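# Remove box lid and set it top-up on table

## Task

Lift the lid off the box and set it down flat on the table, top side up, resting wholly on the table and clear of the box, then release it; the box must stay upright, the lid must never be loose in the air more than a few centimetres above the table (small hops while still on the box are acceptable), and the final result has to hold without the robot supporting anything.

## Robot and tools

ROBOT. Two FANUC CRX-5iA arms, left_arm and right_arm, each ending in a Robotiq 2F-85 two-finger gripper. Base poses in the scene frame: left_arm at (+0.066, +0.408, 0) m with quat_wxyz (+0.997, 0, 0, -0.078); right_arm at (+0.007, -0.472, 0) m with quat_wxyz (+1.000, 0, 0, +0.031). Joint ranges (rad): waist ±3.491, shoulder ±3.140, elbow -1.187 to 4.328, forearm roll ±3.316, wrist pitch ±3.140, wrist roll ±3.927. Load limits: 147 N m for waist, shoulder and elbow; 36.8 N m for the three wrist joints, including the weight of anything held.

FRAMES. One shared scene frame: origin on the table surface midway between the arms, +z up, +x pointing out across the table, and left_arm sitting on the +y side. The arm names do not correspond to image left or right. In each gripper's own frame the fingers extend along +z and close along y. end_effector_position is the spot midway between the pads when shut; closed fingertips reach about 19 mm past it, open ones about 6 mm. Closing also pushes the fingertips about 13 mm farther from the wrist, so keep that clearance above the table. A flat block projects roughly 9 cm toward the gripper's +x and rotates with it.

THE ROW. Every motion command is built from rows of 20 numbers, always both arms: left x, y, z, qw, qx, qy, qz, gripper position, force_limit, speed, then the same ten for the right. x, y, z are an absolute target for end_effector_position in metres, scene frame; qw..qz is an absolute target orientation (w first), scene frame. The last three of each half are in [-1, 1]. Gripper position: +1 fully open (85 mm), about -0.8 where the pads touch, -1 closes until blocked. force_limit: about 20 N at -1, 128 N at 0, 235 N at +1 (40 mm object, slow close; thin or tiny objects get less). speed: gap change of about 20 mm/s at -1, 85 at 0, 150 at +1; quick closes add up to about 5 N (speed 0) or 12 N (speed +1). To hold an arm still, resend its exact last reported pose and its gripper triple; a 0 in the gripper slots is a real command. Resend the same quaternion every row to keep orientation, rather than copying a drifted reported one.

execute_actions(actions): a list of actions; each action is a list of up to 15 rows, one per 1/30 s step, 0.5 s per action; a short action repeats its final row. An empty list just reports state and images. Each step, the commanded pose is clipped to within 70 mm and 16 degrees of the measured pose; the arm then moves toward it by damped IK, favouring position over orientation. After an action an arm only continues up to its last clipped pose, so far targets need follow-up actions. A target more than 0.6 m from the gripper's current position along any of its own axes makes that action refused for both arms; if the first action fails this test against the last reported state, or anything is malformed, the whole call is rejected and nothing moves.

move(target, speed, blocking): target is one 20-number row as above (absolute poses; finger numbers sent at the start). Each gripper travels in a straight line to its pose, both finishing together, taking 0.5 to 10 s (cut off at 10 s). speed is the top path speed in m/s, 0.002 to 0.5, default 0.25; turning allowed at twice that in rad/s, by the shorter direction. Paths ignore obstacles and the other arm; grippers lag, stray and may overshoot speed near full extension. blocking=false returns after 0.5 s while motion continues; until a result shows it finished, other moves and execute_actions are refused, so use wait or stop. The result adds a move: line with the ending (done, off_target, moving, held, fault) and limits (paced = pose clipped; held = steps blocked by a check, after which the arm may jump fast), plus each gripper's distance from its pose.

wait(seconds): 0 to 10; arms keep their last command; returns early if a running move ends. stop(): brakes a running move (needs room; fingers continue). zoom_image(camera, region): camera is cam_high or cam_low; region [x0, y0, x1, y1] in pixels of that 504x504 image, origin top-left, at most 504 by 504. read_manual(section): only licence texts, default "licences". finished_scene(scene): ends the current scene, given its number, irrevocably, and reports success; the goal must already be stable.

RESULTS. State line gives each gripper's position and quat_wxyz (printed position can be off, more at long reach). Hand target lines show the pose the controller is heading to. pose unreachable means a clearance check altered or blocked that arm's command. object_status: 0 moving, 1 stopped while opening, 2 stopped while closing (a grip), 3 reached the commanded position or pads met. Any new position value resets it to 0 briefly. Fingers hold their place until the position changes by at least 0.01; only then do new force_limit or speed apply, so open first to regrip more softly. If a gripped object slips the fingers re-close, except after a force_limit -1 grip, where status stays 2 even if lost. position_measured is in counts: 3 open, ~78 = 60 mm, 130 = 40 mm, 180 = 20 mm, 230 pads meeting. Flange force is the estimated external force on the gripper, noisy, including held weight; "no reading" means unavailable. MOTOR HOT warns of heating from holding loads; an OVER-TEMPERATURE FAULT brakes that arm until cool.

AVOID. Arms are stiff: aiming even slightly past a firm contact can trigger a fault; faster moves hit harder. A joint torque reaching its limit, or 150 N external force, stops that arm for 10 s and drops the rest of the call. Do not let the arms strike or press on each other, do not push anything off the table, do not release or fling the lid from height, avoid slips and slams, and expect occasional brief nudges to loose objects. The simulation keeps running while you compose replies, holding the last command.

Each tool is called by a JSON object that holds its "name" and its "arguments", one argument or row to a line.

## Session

{"name": "execute_actions", "arguments": {
  "actions": []
}}

Scene clock: 0.00 s.
left_arm: end_effector_position=(+0.5602, +0.3298, +0.2948) position_measured=3 object_status=3 end_effector_quat_wxyz=(+0.001, +0.080, +0.997, +0.000) | right_arm: end_effector_position=(+0.4367, -0.4907, +0.1591) position_measured=3 object_status=3 end_effector_quat_wxyz=(+0.596, +0.724, -0.202, +0.283)
Joint positions: left_arm=[ 0.262  0.131  0.193 -0.    -1.631 -0.265] | right_arm=[ 0.777  0.495 -0.633  0.906 -1.717  1.203]
Joint velocities: left_arm=[ 0. -0. -0. -0.  0. -0.] | right_arm=[ 0.    -0.     0.001 -0.    -0.     0.001]
Flange force (N, the push that the arm receives, along the gripper's own x y z axes): no reading
Hand target (left_arm): +0.560, +0.330, +0.295; +0.001, +0.080, +0.997, +0.000
Hand target (right_arm): +0.437, -0.491, +0.159; +0.596, +0.724, -0.202, +0.283

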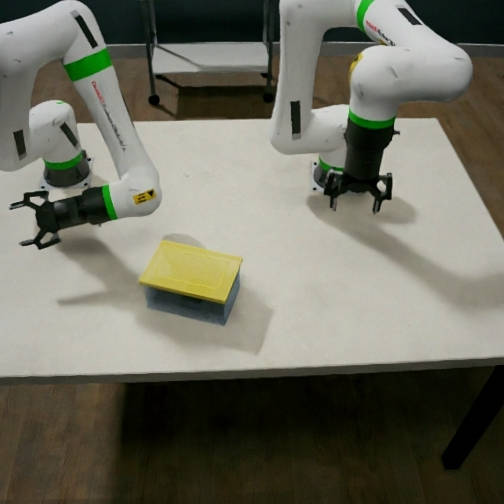

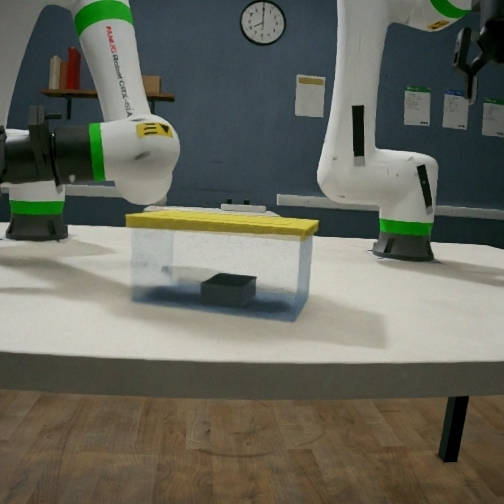

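{"name": "zoom_image", "arguments": {
  "camera": "cam_high",
  "region": [110, 220, 280, 330]
}}

{"name": "zoom_image", "arguments": {
  "camera": "cam_low",
  "region": [100, 180, 350, 340]
}}

Region (110, 220, 280, 330) of cam_high's 504x504 image, scaled by 2.965, with more detail than that image has; it fills the top 326 rows of this view, and the rest is white.

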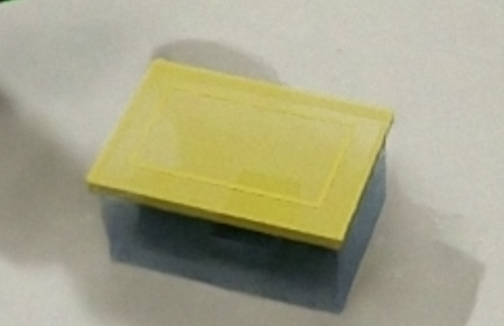

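Region (100, 180, 350, 340) of cam_low's 504x504 image, scaled by 2.016, with more detail than that image has; it fills the top 323 rows of this view, and the rest is white.

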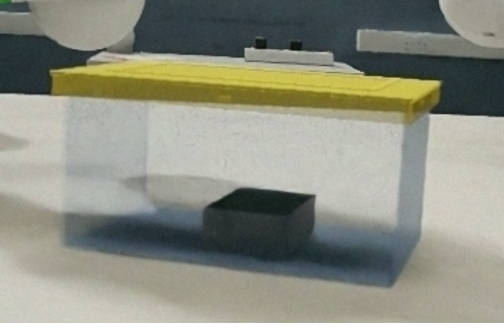

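{"name": "move", "arguments": {
  "target": [0.62,0.13,0.2,0,0.814,0.581,0,0.3,0,0,0.48,-0.30,0.22,0,0.581,-0.814,0,0.3,0,0]
}}

{"name": "move", "arguments": {
  "target": [0.624,0.097,0.106,0,0.814,0.581,0,0.3,0,0,0.526,-0.187,0.104,0,0.581,-0.814,0,0.3,0,0],
  "speed": 0.15
}}

{"name": "zoom_image", "arguments": {
  "camera": "cam_high",
  "region": [110, 220, 280, 330]
}}

{"name": "zoom_image", "arguments": {
  "camera": "cam_low",
  "region": [80, 160, 380, 340]
}}

Scene clock: 10.47 s.
left_arm: end_effector_position=(+0.6199, +0.1297, +0.2001) position_measured=91 object_status=3 end_effector_quat_wxyz=(+0.000, +0.814, +0.581, -0.000) | right_arm: end_effector_position=(+0.4809, -0.2994, +0.2205) position_measured=91 object_status=3 end_effector_quat_wxyz=(-0.001, -0.580, +0.814, +0.000)
Joint positions: left_arm=[-0.098  0.447  0.374  0.001 -1.497 -1.647] | right_arm=[ 0.548  0.147  0.038 -0.001 -1.463  0.629]
Joint velocities: left_arm=[-0.  0.  0. -0. -0. -0.] | right_arm=[-0.    -0.    -0.001 -0.     0.002 -0.   ]
Flange force (N, the push that the arm receives, along the gripper's own x y z axes): left_arm=[2.1 5.7 -2.6] | right_arm=[2.1 1.3 -1.0]
Hand target (left_arm): +0.620, +0.130, +0.200; +0.000, +0.814, +0.581, -0.000
Hand target (right_arm): +0.481, -0.299, +0.220; -0.001, -0.580, +0.814, +0.000
Off the commanded pose (left_arm): 0.000 m, 0 deg.
Off the commanded pose (right_arm): 0.001 m, 0 deg.
move: done

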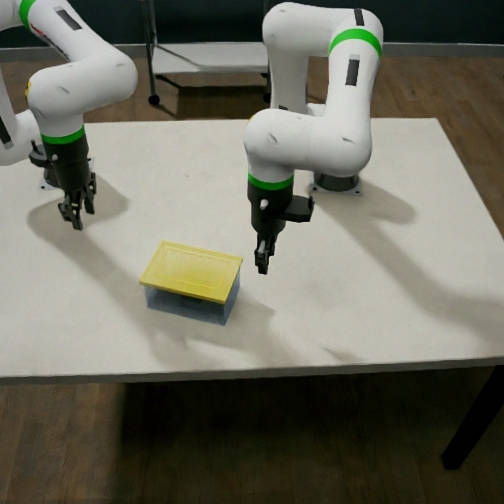

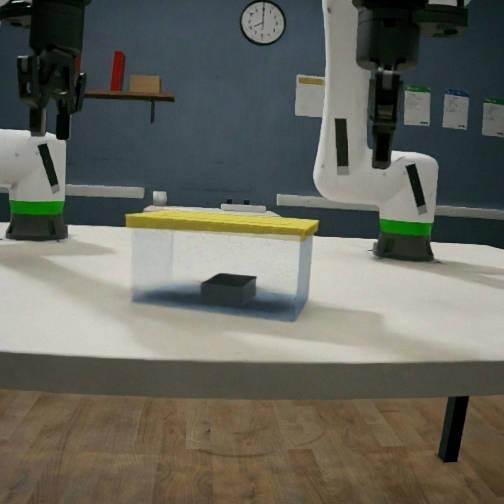

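Scene clock: 11.90 s.
left_arm: end_effector_position=(+0.6241, +0.0969, +0.1060) position_measured=91 object_status=3 end_effector_quat_wxyz=(+0.000, +0.814, +0.581, -0.000) | right_arm: end_effector_position=(+0.5263, -0.1872, +0.1040) position_measured=91 object_status=3 end_effector_quat_wxyz=(-0.000, -0.581, +0.814, +0.000)
Joint positions: left_arm=[-0.147  0.537  0.282  0.    -1.316 -1.598] | right_arm=[ 0.661  0.422  0.111 -0.    -1.259  0.516]
Joint velocities: left_arm=[-0.     0.     0.     0.    -0.    -0.001] | right_arm=[-0.     0.001 -0.     0.     0.    -0.001]
Flange force (N, the push that the arm receives, along the gripper's own x y z axes): left_arm=[0.8 5.2 -3.1] | right_arm=[1.3 4.8 1.4]
Hand target (left_arm): +0.624, +0.097, +0.106; +0.000, +0.814, +0.581, -0.000
Hand target (right_arm): +0.526, -0.187, +0.104; -0.000, -0.581, +0.814, +0.000
Off the commanded pose (left_arm): 0.000 m, 0 deg.
Off the commanded pose (right_arm): 0.000 m, 0 deg.
move: done

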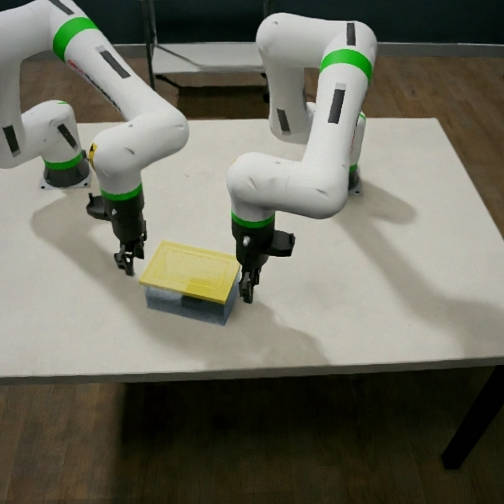

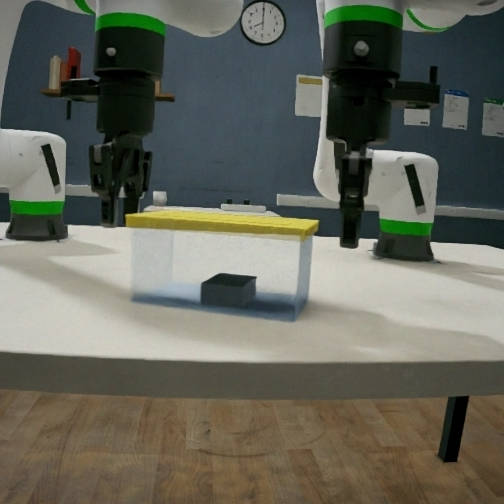

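Region (110, 220, 280, 330) of cam_high's 504x504 image, scaled by 2.965, with more detail than that image has; it fills the top 326 rows of this view, and the rest is white.

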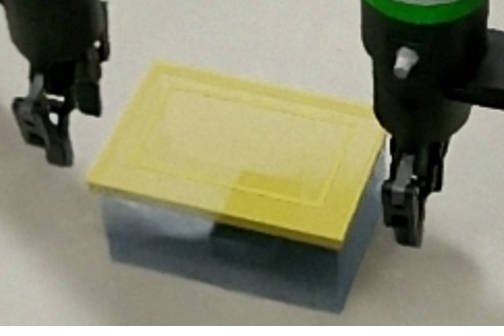

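Region (80, 160, 380, 340) of cam_low's 504x504 image, scaled by 1.680, with more detail than that image has; it fills the top 302 rows of this view, and the rest is white.

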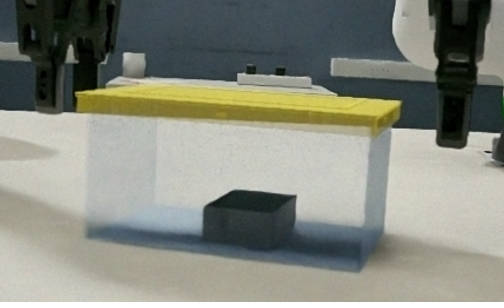

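{"name": "move", "arguments": {
  "target": [0.608,0.079,0.114,0,0.834,0.552,0,0.3,0,0,0.535,-0.168,0.109,0,0.552,-0.834,0,0.3,0,0],
  "speed": 0.04
}}

{"name": "zoom_image", "arguments": {
  "camera": "cam_high",
  "region": [110, 220, 280, 330]
}}

{"name": "zoom_image", "arguments": {
  "camera": "cam_low",
  "region": [80, 160, 380, 280]
}}

Scene clock: 16.87 s.
left_arm: end_effector_position=(+0.6080, +0.0790, +0.1140) position_measured=91 object_status=3 end_effector_quat_wxyz=(+0.000, +0.834, +0.552, -0.000) | right_arm: end_effector_position=(+0.5350, -0.1680, +0.1090) position_measured=91 object_status=3 end_effector_quat_wxyz=(-0.000, -0.552, +0.834, +0.000)
Joint positions: left_arm=[-0.183  0.519  0.276  0.    -1.327 -1.633] | right_arm=[ 0.676  0.46   0.177 -0.    -1.287  0.432]
Joint velocities: left_arm=[-0. -0. -0. -0. -0.  0.] | right_arm=[-0.001  0.001  0.001 -0.     0.     0.   ]
Flange force (N, the push that the arm receives, along the gripper's own x y z axes): left_arm=[1.4 6.5 -1.5] | right_arm=[-3.2 -5.6 -0.7]
Hand target (left_arm): +0.608, +0.079, +0.114; +0.000, +0.834, +0.552, -0.000
Hand target (right_arm): +0.535, -0.168, +0.109; -0.000, -0.552, +0.834, +0.000
Off the commanded pose (left_arm): 0.000 m, 0 deg.
Off the commanded pose (right_arm): 0.000 m, 0 deg.
move: done

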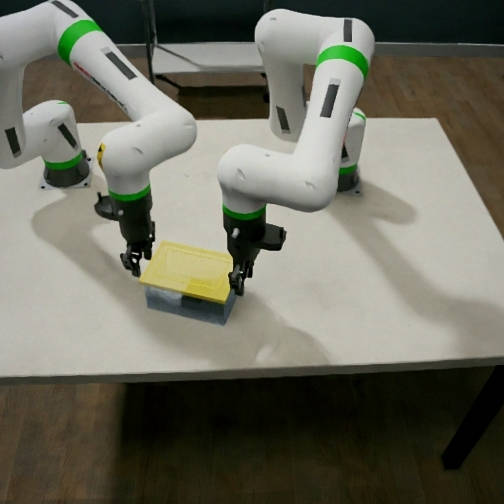

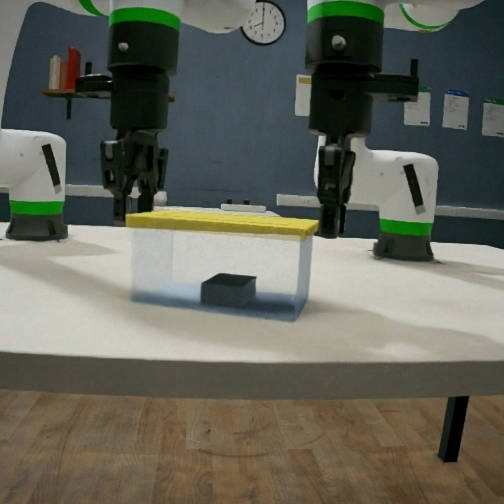

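Region (110, 220, 280, 330) of cam_high's 504x504 image, scaled by 2.965, with more detail than that image has; it fills the top 326 rows of this view, and the rest is white.

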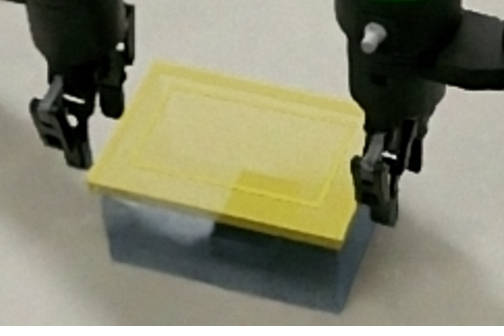

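Region (80, 160, 380, 280) of cam_low's 504x504 image, scaled by 1.680, with more detail than that image has; it fills the top 202 rows of this view, and the rest is white.

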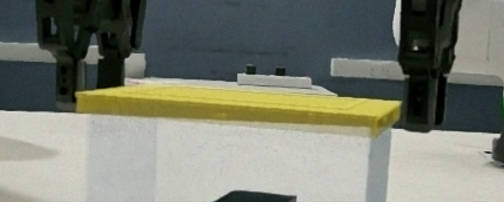

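{"name": "move", "arguments": {
  "target": [0.6045,0.0707,0.114,0,0.834,0.552,0,0.3,0,0,0.5375,-0.1625,0.109,0,0.552,-0.834,0,0.3,0,0],
  "speed": 0.01
}}

{"name": "zoom_image", "arguments": {
  "camera": "cam_high",
  "region": [110, 220, 280, 330]
}}

Scene clock: 19.87 s.
left_arm: end_effector_position=(+0.6045, +0.0708, +0.1140) position_measured=91 object_status=3 end_effector_quat_wxyz=(-0.000, +0.834, +0.552, +0.000) | right_arm: end_effector_position=(+0.5375, -0.1626, +0.1090) position_measured=91 object_status=3 end_effector_quat_wxyz=(-0.000, -0.552, +0.834, -0.000)
Joint positions: left_arm=[-0.197  0.523  0.281 -0.    -1.329 -1.618] | right_arm=[ 0.68   0.472  0.194  0.    -1.293  0.427]
Joint velocities: left_arm=[-0.001 -0.001  0.    -0.     0.    -0.002] | right_arm=[0.001 0.001 0.    0.    0.    0.   ]
Flange force (N, the push that the arm receives, along the gripper's own x y z axes): left_arm=[10.0 6.7 -2.6] | right_arm=[8.5 -0.1 -3.8]
Hand target (left_arm): +0.604, +0.071, +0.114; +0.000, +0.834, +0.552, -0.000
Hand target (right_arm): +0.538, -0.163, +0.109; -0.000, -0.552, +0.834, +0.000
Off the commanded pose (left_arm): 0.000 m, 0 deg.
Off the commanded pose (right_arm): 0.000 m, 0 deg.
move: done

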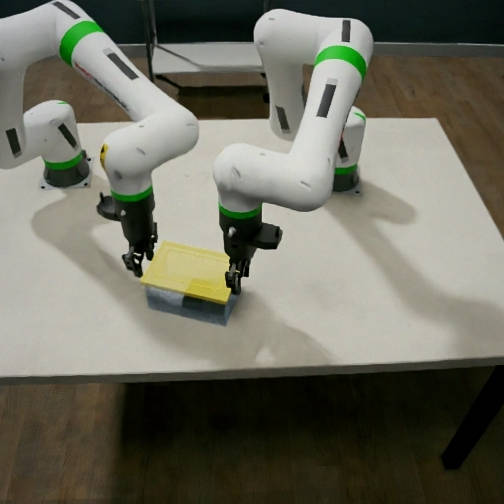

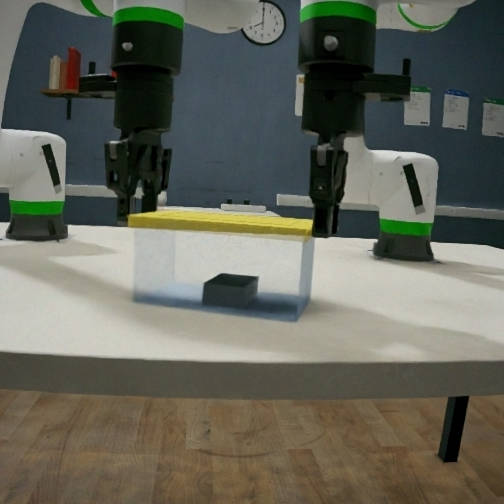

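Region (110, 220, 280, 330) of cam_high's 504x504 image, scaled by 2.965, with more detail than that image has; it fills the top 326 rows of this view, and the rest is white.

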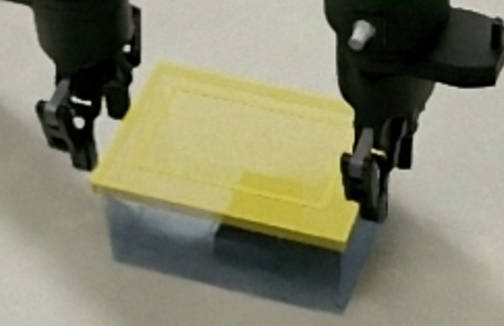

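{"name": "move", "arguments": {
  "target": [0.6033,0.0679,0.114,0,0.834,0.552,0,0.3,0,0,0.5375,-0.1625,0.109,0,0.552,-0.834,0,0.3,0,0],
  "speed": 0.005
}}

Scene clock: 22.03 s.
left_arm: end_effector_position=(+0.6033, +0.0680, +0.1140) position_measured=91 object_status=3 end_effector_quat_wxyz=(-0.000, +0.834, +0.552, +0.000) | right_arm: end_effector_position=(+0.5375, -0.1625, +0.1090) position_measured=91 object_status=3 end_effector_quat_wxyz=(-0.000, -0.552, +0.834, -0.000)
Joint positions: left_arm=[-0.202  0.524  0.283 -0.    -1.329 -1.613] | right_arm=[ 0.68   0.472  0.194  0.    -1.293  0.427]
Joint velocities: left_arm=[-0.    -0.    -0.001  0.001  0.     0.001] | right_arm=[ 0.    -0.     0.002 -0.    -0.001  0.001]
Flange force (N, the push that the arm receives, along the gripper's own x y z axes): left_arm=[46.3 11.0 -5.1] | right_arm=[35.2 6.2 -5.1]
Hand target (left_arm): +0.603, +0.068, +0.114; +0.000, +0.834, +0.552, -0.000
Hand target (right_arm): +0.538, -0.163, +0.109; -0.000, -0.552, +0.834, +0.000
Off the commanded pose (left_arm): 0.000 m, 0 deg.
Off the commanded pose (right_arm): 0.000 m, 0 deg.
move: done

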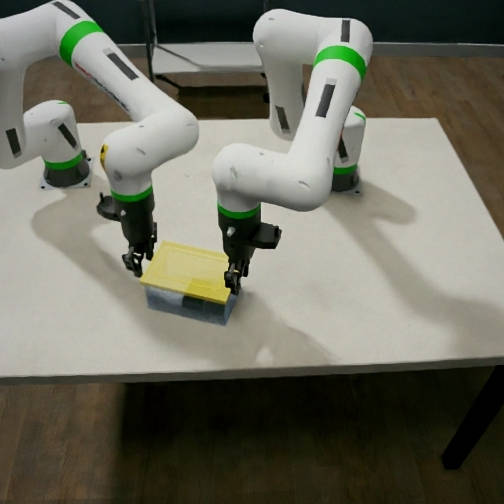

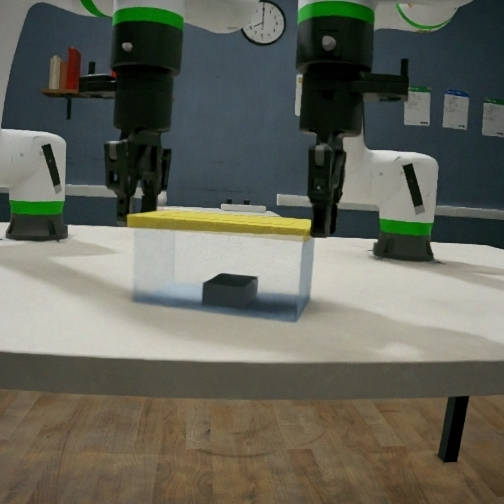

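{"name": "move", "arguments": {
  "target": [0.603,0.0672,0.144,0,0.834,0.552,0,0.3,0,0,0.5375,-0.1625,0.139,0,0.552,-0.834,0,0.3,0,0],
  "speed": 0.02
}}

{"name": "zoom_image", "arguments": {
  "camera": "cam_low",
  "region": [80, 150, 380, 280]
}}

Scene clock: 25.70 s.
left_arm: end_effector_position=(+0.6029, +0.0672, +0.1440) position_measured=91 object_status=3 end_effector_quat_wxyz=(+0.000, +0.834, +0.552, +0.000) | right_arm: end_effector_position=(+0.5375, -0.1625, +0.1390) position_measured=91 object_status=3 end_effector_quat_wxyz=(+0.000, -0.552, +0.834, +0.000)
Joint positions: left_arm=[-0.203  0.508  0.331 -0.    -1.393 -1.612] | right_arm=[ 0.68   0.454  0.24  -0.    -1.357  0.427]
Joint velocities: left_arm=[-0. -0.  0.  0.  0. -0.] | right_arm=[-0.     0.     0.001  0.    -0.    -0.   ]
Flange force (N, the push that the arm receives, along the gripper's own x y z axes): left_arm=[52.8 11.8 -1.2] | right_arm=[52.6 7.8 2.6]
Hand target (left_arm): +0.603, +0.067, +0.144; +0.000, +0.834, +0.552, -0.000
Hand target (right_arm): +0.538, -0.162, +0.139; -0.000, -0.552, +0.834, +0.000
Off the commanded pose (left_arm): 0.000 m, 0 deg.
Off the commanded pose (right_arm): 0.000 m, 0 deg.
move: done

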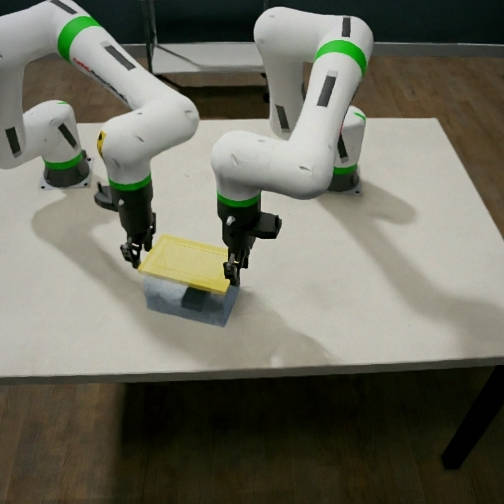

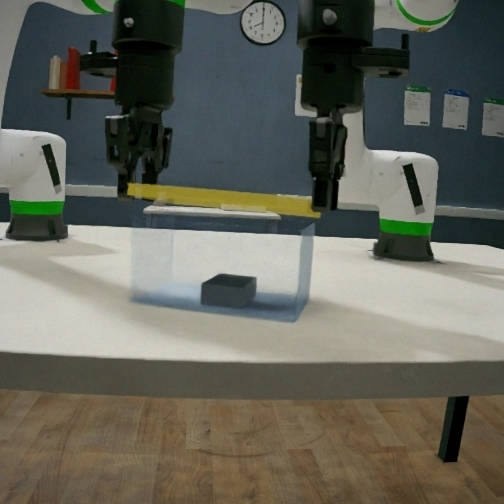

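Region (80, 150, 380, 280) of cam_low's 504x504 image, scaled by 1.680, with more detail than that image has; it fills the top 218 rows of this view, and the rest is white.

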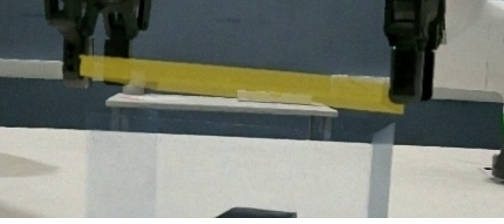

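{"name": "move", "arguments": {
  "target": [0.603,0.0672,0.155,0,0.834,0.552,0,0.3,0,0,0.5375,-0.1625,0.142,0,0.552,-0.834,0,0.3,0,0],
  "speed": 0.01
}}

{"name": "zoom_image", "arguments": {
  "camera": "cam_low",
  "region": [100, 150, 360, 260]
}}

{"name": "zoom_image", "arguments": {
  "camera": "cam_high",
  "region": [110, 210, 280, 320]
}}

Scene clock: 31.17 s.
left_arm: end_effector_position=(+0.6030, +0.0672, +0.1550) position_measured=91 object_status=3 end_effector_quat_wxyz=(+0.000, +0.834, +0.552, -0.000) | right_arm: end_effector_position=(+0.5375, -0.1625, +0.1420) position_measured=91 object_status=3 end_effector_quat_wxyz=(+0.000, -0.552, +0.834, +0.000)
Joint positions: left_arm=[-0.203  0.504  0.35   0.    -1.417 -1.612] | right_arm=[ 0.68   0.452  0.244 -0.    -1.363  0.428]
Joint velocities: left_arm=[-0.     0.    -0.001  0.    -0.    -0.002] | right_arm=[-0.    -0.001  0.001  0.    -0.001 -0.   ]
Flange force (N, the push that the arm receives, along the gripper's own x y z axes): left_arm=[49.0 12.7 -3.4] | right_arm=[49.7 10.2 2.9]
Hand target (left_arm): +0.603, +0.067, +0.155; +0.000, +0.834, +0.552, -0.000
Hand target (right_arm): +0.538, -0.162, +0.142; -0.000, -0.552, +0.834, +0.000
Off the commanded pose (left_arm): 0.000 m, 0 deg.
Off the commanded pose (right_arm): 0.000 m, 0 deg.
move: done

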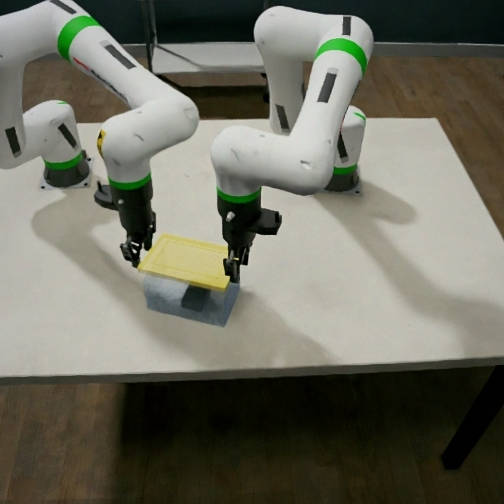

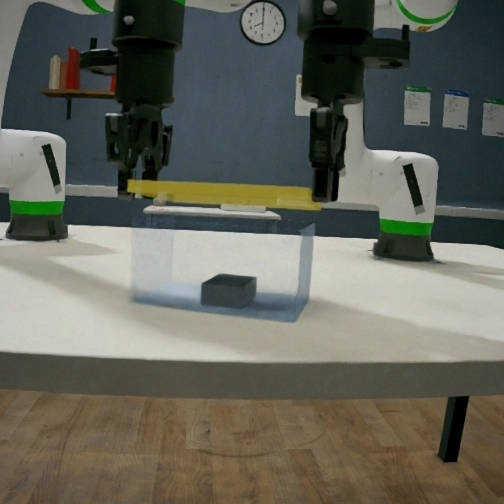

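Region (100, 150, 360, 260) of cam_low's 504x504 image, scaled by 1.938, with more detail than that image has; it fills the top 213 rows of this view, and the rest is white.

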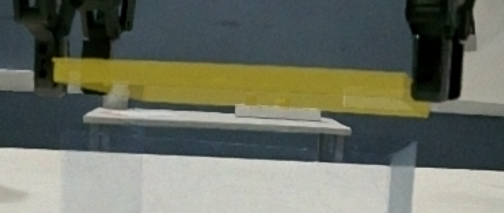

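Region (110, 210, 280, 320) of cam_high's 504x504 image, scaled by 2.965, with more detail than that image has; it fills the top 326 rows of this view, and the rest is white.

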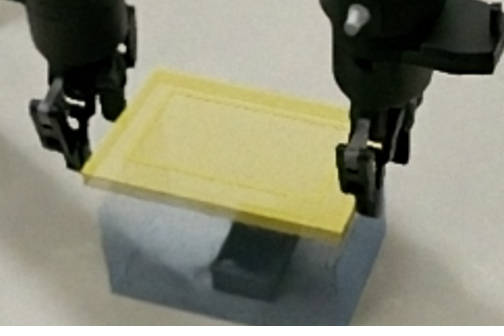

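{"name": "move", "arguments": {
  "target": [0.508,0.1022,0.155,0,0.834,0.552,0,0.3,0,0,0.4425,-0.1275,0.142,0,0.552,-0.834,0,0.3,0,0],
  "speed": 0.04
}}

{"name": "zoom_image", "arguments": {
  "camera": "cam_low",
  "region": [120, 150, 360, 260]
}}

Scene clock: 36.33 s.
left_arm: end_effector_position=(+0.5081, +0.1023, +0.1549) position_measured=91 object_status=3 end_effector_quat_wxyz=(-0.000, +0.834, +0.552, -0.000) | right_arm: end_effector_position=(+0.4425, -0.1272, +0.1420) position_measured=91 object_status=3 end_effector_quat_wxyz=(-0.000, -0.552, +0.834, +0.000)
Joint positions: left_arm=[-0.205  0.258  0.015 -0.    -1.328 -1.611] | right_arm=[ 0.844  0.308  0.048 -0.    -1.311  0.263]
Joint velocities: left_arm=[-0.    -0.    -0.    -0.001  0.    -0.   ] | right_arm=[0.    0.001 0.001 0.    0.    0.   ]
Flange force (N, the push that the arm receives, along the gripper's own x y z axes): left_arm=[50.3 14.0 -2.9] | right_arm=[51.5 7.5 3.8]
Hand target (left_arm): +0.508, +0.102, +0.155; -0.000, +0.834, +0.552, +0.000
Hand target (right_arm): +0.442, -0.127, +0.142; -0.000, -0.552, +0.834, +0.000
Off the commanded pose (left_arm): 0.000 m, 0 deg.
Off the commanded pose (right_arm): 0.000 m, 0 deg.
move: done

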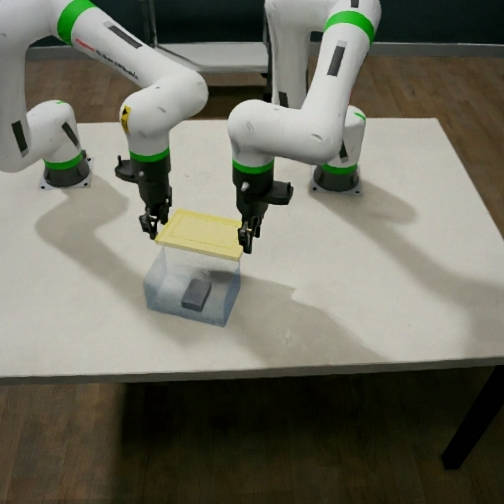

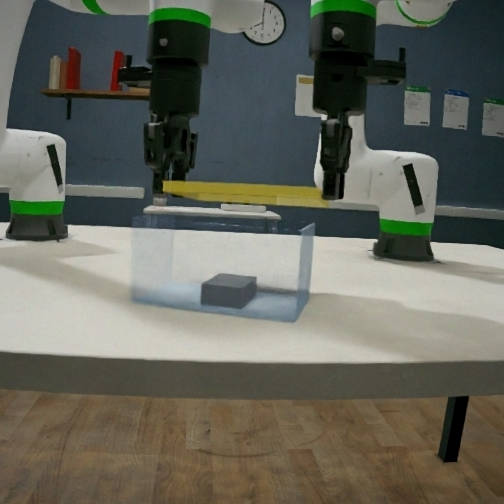

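Region (120, 150, 360, 260) of cam_low's 504x504 image, scaled by 2.100, with more detail than that image has; it fills the top 231 rows of this view, and the rest is white.

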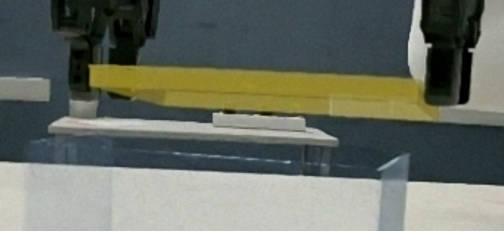

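Stable.

{"name": "move", "arguments": {
  "target": [0.413,0.1372,0.155,0,0.834,0.552,0,0.3,0,0,0.3475,-0.0925,0.142,0,0.552,-0.834,0,0.3,0,0],
  "speed": 0.05
}}

{"name": "move", "arguments": {
  "target": [0.413,0.1367,0.043,0,0.834,0.552,0,0.3,0,0,0.3475,-0.0925,0.030,0,0.552,-0.834,0,0.3,0,0],
  "speed": 0.04
}}

{"name": "zoom_image", "arguments": {
  "camera": "cam_low",
  "region": [150, 200, 370, 300]
}}

Scene clock: 42.10 s.
left_arm: end_effector_position=(+0.4131, +0.1373, +0.1549) position_measured=91 object_status=3 end_effector_quat_wxyz=(-0.000, +0.834, +0.552, +0.000) | right_arm: end_effector_position=(+0.3474, -0.0922, +0.1420) position_measured=91 object_status=3 end_effector_quat_wxyz=(-0.000, -0.552, +0.834, +0.000)
Joint positions: left_arm=[-0.207  0.017 -0.258 -0.    -1.296 -1.609] | right_arm=[ 1.036  0.198 -0.089 -0.    -1.284  0.071]
Joint velocities: left_arm=[ 0.    -0.001 -0.     0.     0.    -0.001] | right_arm=[ 0.001 -0.    -0.001  0.001 -0.001 -0.   ]
Flange force (N, the push that the arm receives, along the gripper's own x y z axes): left_arm=[50.0 13.7 -3.1] | right_arm=[44.6 3.1 1.7]
Hand target (left_arm): +0.413, +0.137, +0.155; +0.000, +0.834, +0.552, -0.000
Hand target (right_arm): +0.347, -0.092, +0.142; -0.000, -0.552, +0.834, +0.000
Off the commanded pose (left_arm): 0.000 m, 0 deg.
Off the commanded pose (right_arm): 0.000 m, 0 deg.
move: done

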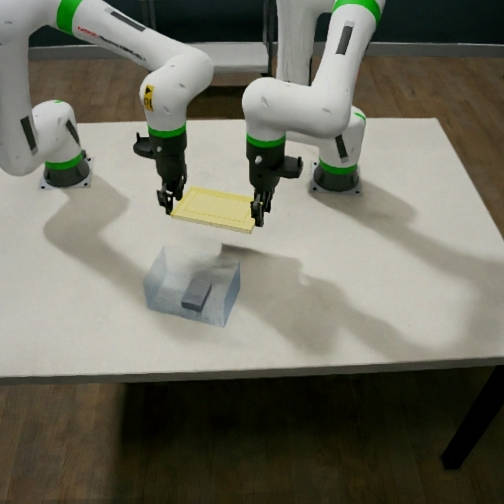

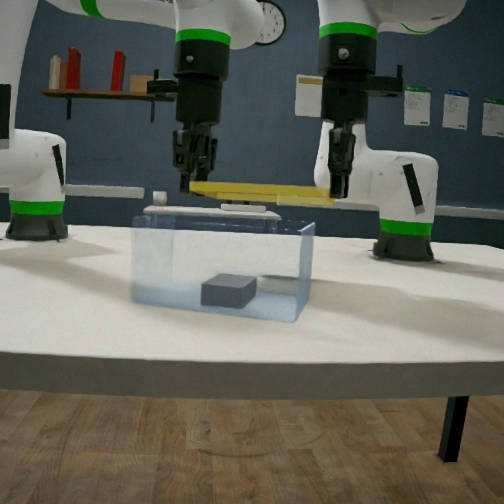

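Scene clock: 45.13 s.
left_arm: end_effector_position=(+0.4132, +0.1366, +0.0429) position_measured=91 object_status=3 end_effector_quat_wxyz=(+0.000, +0.834, +0.552, +0.000) | right_arm: end_effector_position=(+0.3475, -0.0925, +0.0300) position_measured=91 object_status=3 end_effector_quat_wxyz=(+0.000, -0.552, +0.834, -0.000)
Joint positions: left_arm=[-0.208  0.135 -0.416 -0.    -1.02  -1.607] | right_arm=[ 1.036  0.309 -0.235  0.    -1.027  0.071]
Joint velocities: left_arm=[ 0.     0.    -0.001  0.     0.    -0.   ] | right_arm=[ 0.     0.001  0.001 -0.    -0.     0.002]
Flange force (N, the push that the arm receives, along the gripper's own x y z axes): left_arm=[50.9 12.2 -1.5] | right_arm=[52.7 9.7 1.9]
Hand target (left_arm): +0.413, +0.137, +0.043; -0.000, +0.834, +0.552, +0.000
Hand target (right_arm): +0.348, -0.093, +0.030; +0.000, -0.552, +0.834, -0.000
Off the commanded pose (left_arm): 0.000 m, 0 deg.
Off the commanded pose (right_arm): 0.000 m, 0 deg.
move: done

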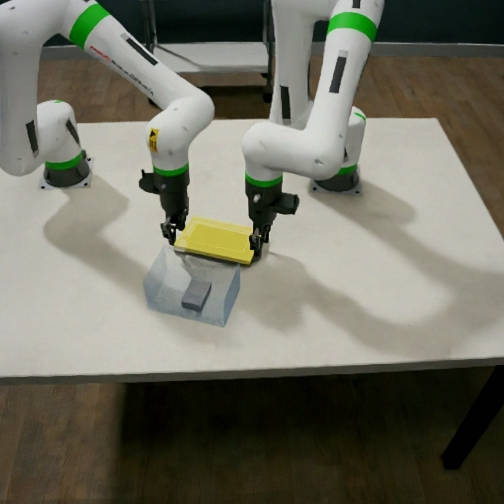

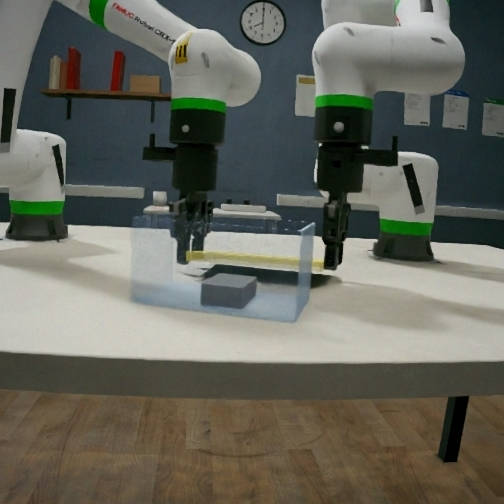

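Region (150, 200, 370, 300) of cam_low's 504x504 image, scaled by 2.291, with more detail than that image has; it fills the top 229 rows of this view, and the rest is white.

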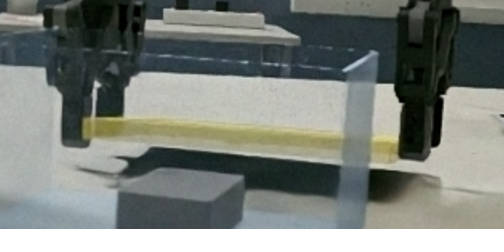

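{"name": "move", "arguments": {
  "target": [0.413,0.1367,0.025,0,0.834,0.552,0,0.3,0,0,0.3475,-0.0925,0.017,0,0.552,-0.834,0,0.3,0,0],
  "speed": 0.012
}}

{"name": "zoom_image", "arguments": {
  "camera": "cam_low",
  "region": [150, 200, 370, 300]
}}

Scene clock: 48.83 s.
left_arm: end_effector_position=(+0.4130, +0.1367, +0.0250) position_measured=91 object_status=3 end_effector_quat_wxyz=(+0.000, +0.834, +0.552, +0.000) | right_arm: end_effector_position=(+0.3475, -0.0925, +0.0170) position_measured=91 object_status=3 end_effector_quat_wxyz=(+0.000, -0.552, +0.834, -0.000)
Joint positions: left_arm=[-0.208  0.16  -0.436 -0.    -0.974 -1.607] | right_arm=[ 1.036  0.326 -0.247  0.    -0.998  0.071]
Joint velocities: left_arm=[-0.  0. -0. -0.  0. -0.] | right_arm=[ 0.    -0.002 -0.001 -0.001  0.     0.   ]
Flange force (N, the push that the arm receives, along the gripper's own x y z axes): left_arm=[54.4 12.4 -0.5] | right_arm=[49.7 4.8 0.2]
Hand target (left_arm): +0.413, +0.137, +0.025; -0.000, +0.834, +0.552, +0.000
Hand target (right_arm): +0.348, -0.093, +0.017; +0.000, -0.552, +0.834, -0.000
Off the commanded pose (left_arm): 0.000 m, 0 deg.
Off the commanded pose (right_arm): 0.000 m, 0 deg.
move: done

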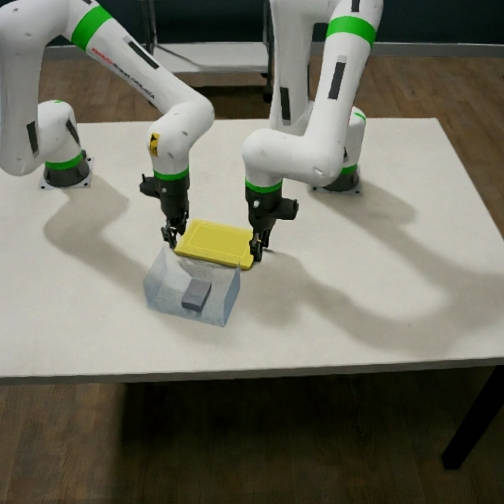

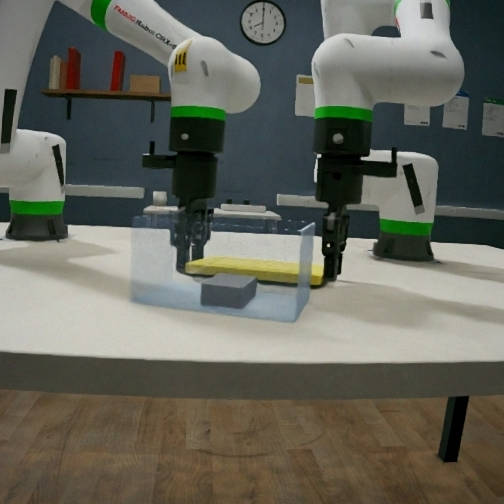

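Region (150, 200, 370, 300) of cam_low's 504x504 image, scaled by 2.291, with more detail than that image has; it fills the top 229 rows of this view, and the rest is white.

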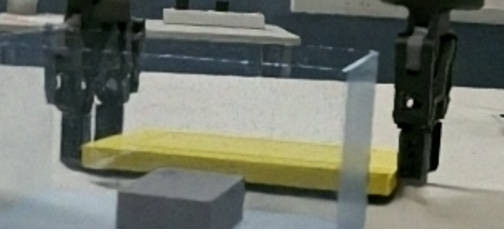

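It has flattened onto the table. Release.

{"name": "move", "arguments": {
  "target": [0.418,0.149,0.025,0,0.834,0.552,0,0.3,0,0,0.3425,-0.105,0.018,0,0.552,-0.834,0,0.3,0,0],
  "speed": 0.02
}}

{"name": "move", "arguments": {
  "target": [0.43,0.20,0.10,0,0.834,0.552,0,0.3,0,0,0.32,-0.155,0.10,0,0.552,-0.834,0,0.3,0,0]
}}

Scene clock: 51.87 s.
left_arm: end_effector_position=(+0.4180, +0.1490, +0.0250) position_measured=91 object_status=3 end_effector_quat_wxyz=(-0.000, +0.834, +0.552, +0.000) | right_arm: end_effector_position=(+0.3425, -0.1050, +0.0180) position_measured=91 object_status=3 end_effector_quat_wxyz=(+0.000, -0.552, +0.834, -0.000)
Joint positions: left_arm=[-0.176  0.152 -0.446 -0.    -0.973 -1.639] | right_arm=[ 1.034  0.297 -0.283  0.    -0.99   0.074]
Joint velocities: left_arm=[ 0.    -0.    -0.001 -0.     0.    -0.002] | right_arm=[-0.001 -0.001  0.    -0.001 -0.     0.001]
Flange force (N, the push that the arm receives, along the gripper's own x y z axes): left_arm=[0.7 6.9 0.1] | right_arm=[-1.7 0.2 -1.3]
Hand target (left_arm): +0.418, +0.149, +0.025; -0.000, +0.834, +0.552, +0.000
Hand target (right_arm): +0.342, -0.105, +0.018; +0.000, -0.552, +0.834, -0.000
Off the commanded pose (left_arm): 0.000 m, 0 deg.
Off the commanded pose (right_arm): 0.000 m, 0 deg.
move: done

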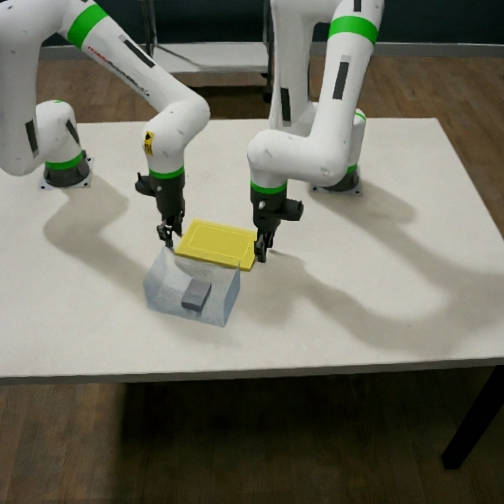

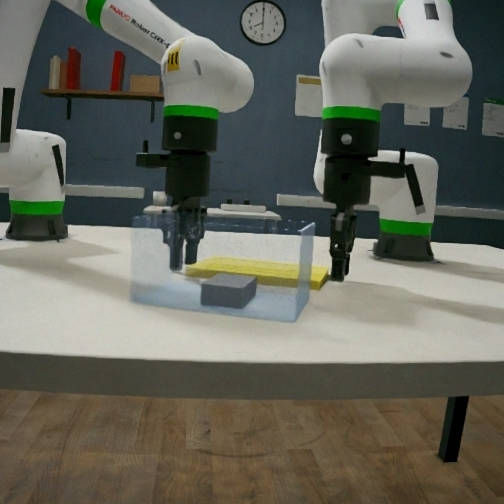

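Scene clock: 52.67 s.
left_arm: end_effector_position=(+0.4299, +0.2002, +0.1000) position_measured=91 object_status=3 end_effector_quat_wxyz=(-0.000, +0.834, +0.552, +0.000) | right_arm: end_effector_position=(+0.3198, -0.1549, +0.1000) position_measured=91 object_status=3 end_effector_quat_wxyz=(-0.000, -0.552, +0.834, +0.000)
Joint positions: left_arm=[-0.048  0.011 -0.4   -0.    -1.16  -1.768] | right_arm=[ 1.027  0.076 -0.332 -0.    -1.163  0.081]
Joint velocities: left_arm=[ 0.    -0.    -0.    -0.    -0.    -0.001] | right_arm=[ 0.002 -0.001  0.    -0.    -0.    -0.001]
Flange force (N, the push that the arm receives, along the gripper's own x y z axes): left_arm=[3.4 6.4 -1.7] | right_arm=[-2.0 -4.1 -3.2]
Hand target (left_arm): +0.430, +0.200, +0.100; -0.000, +0.834, +0.552, +0.000
Hand target (right_arm): +0.320, -0.155, +0.100; -0.000, -0.552, +0.834, +0.000
Off the commanded pose (left_arm): 0.000 m, 0 deg.
Off the commanded pose (right_arm): 0.000 m, 0 deg.
move: done

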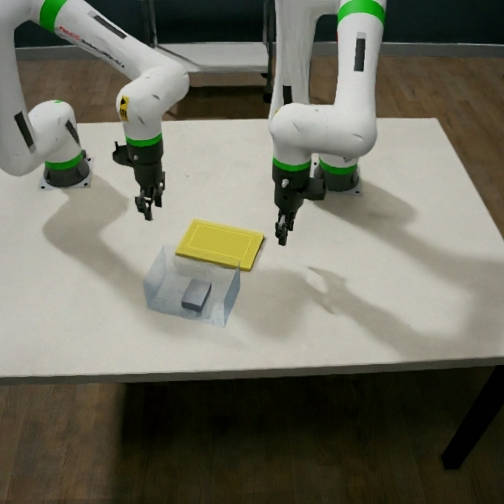

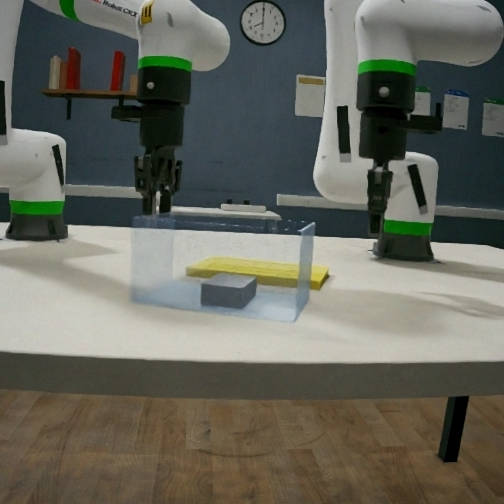

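{"name": "finished_scene", "arguments": {
  "scene": 2
}}

The scene is finished: the task was done.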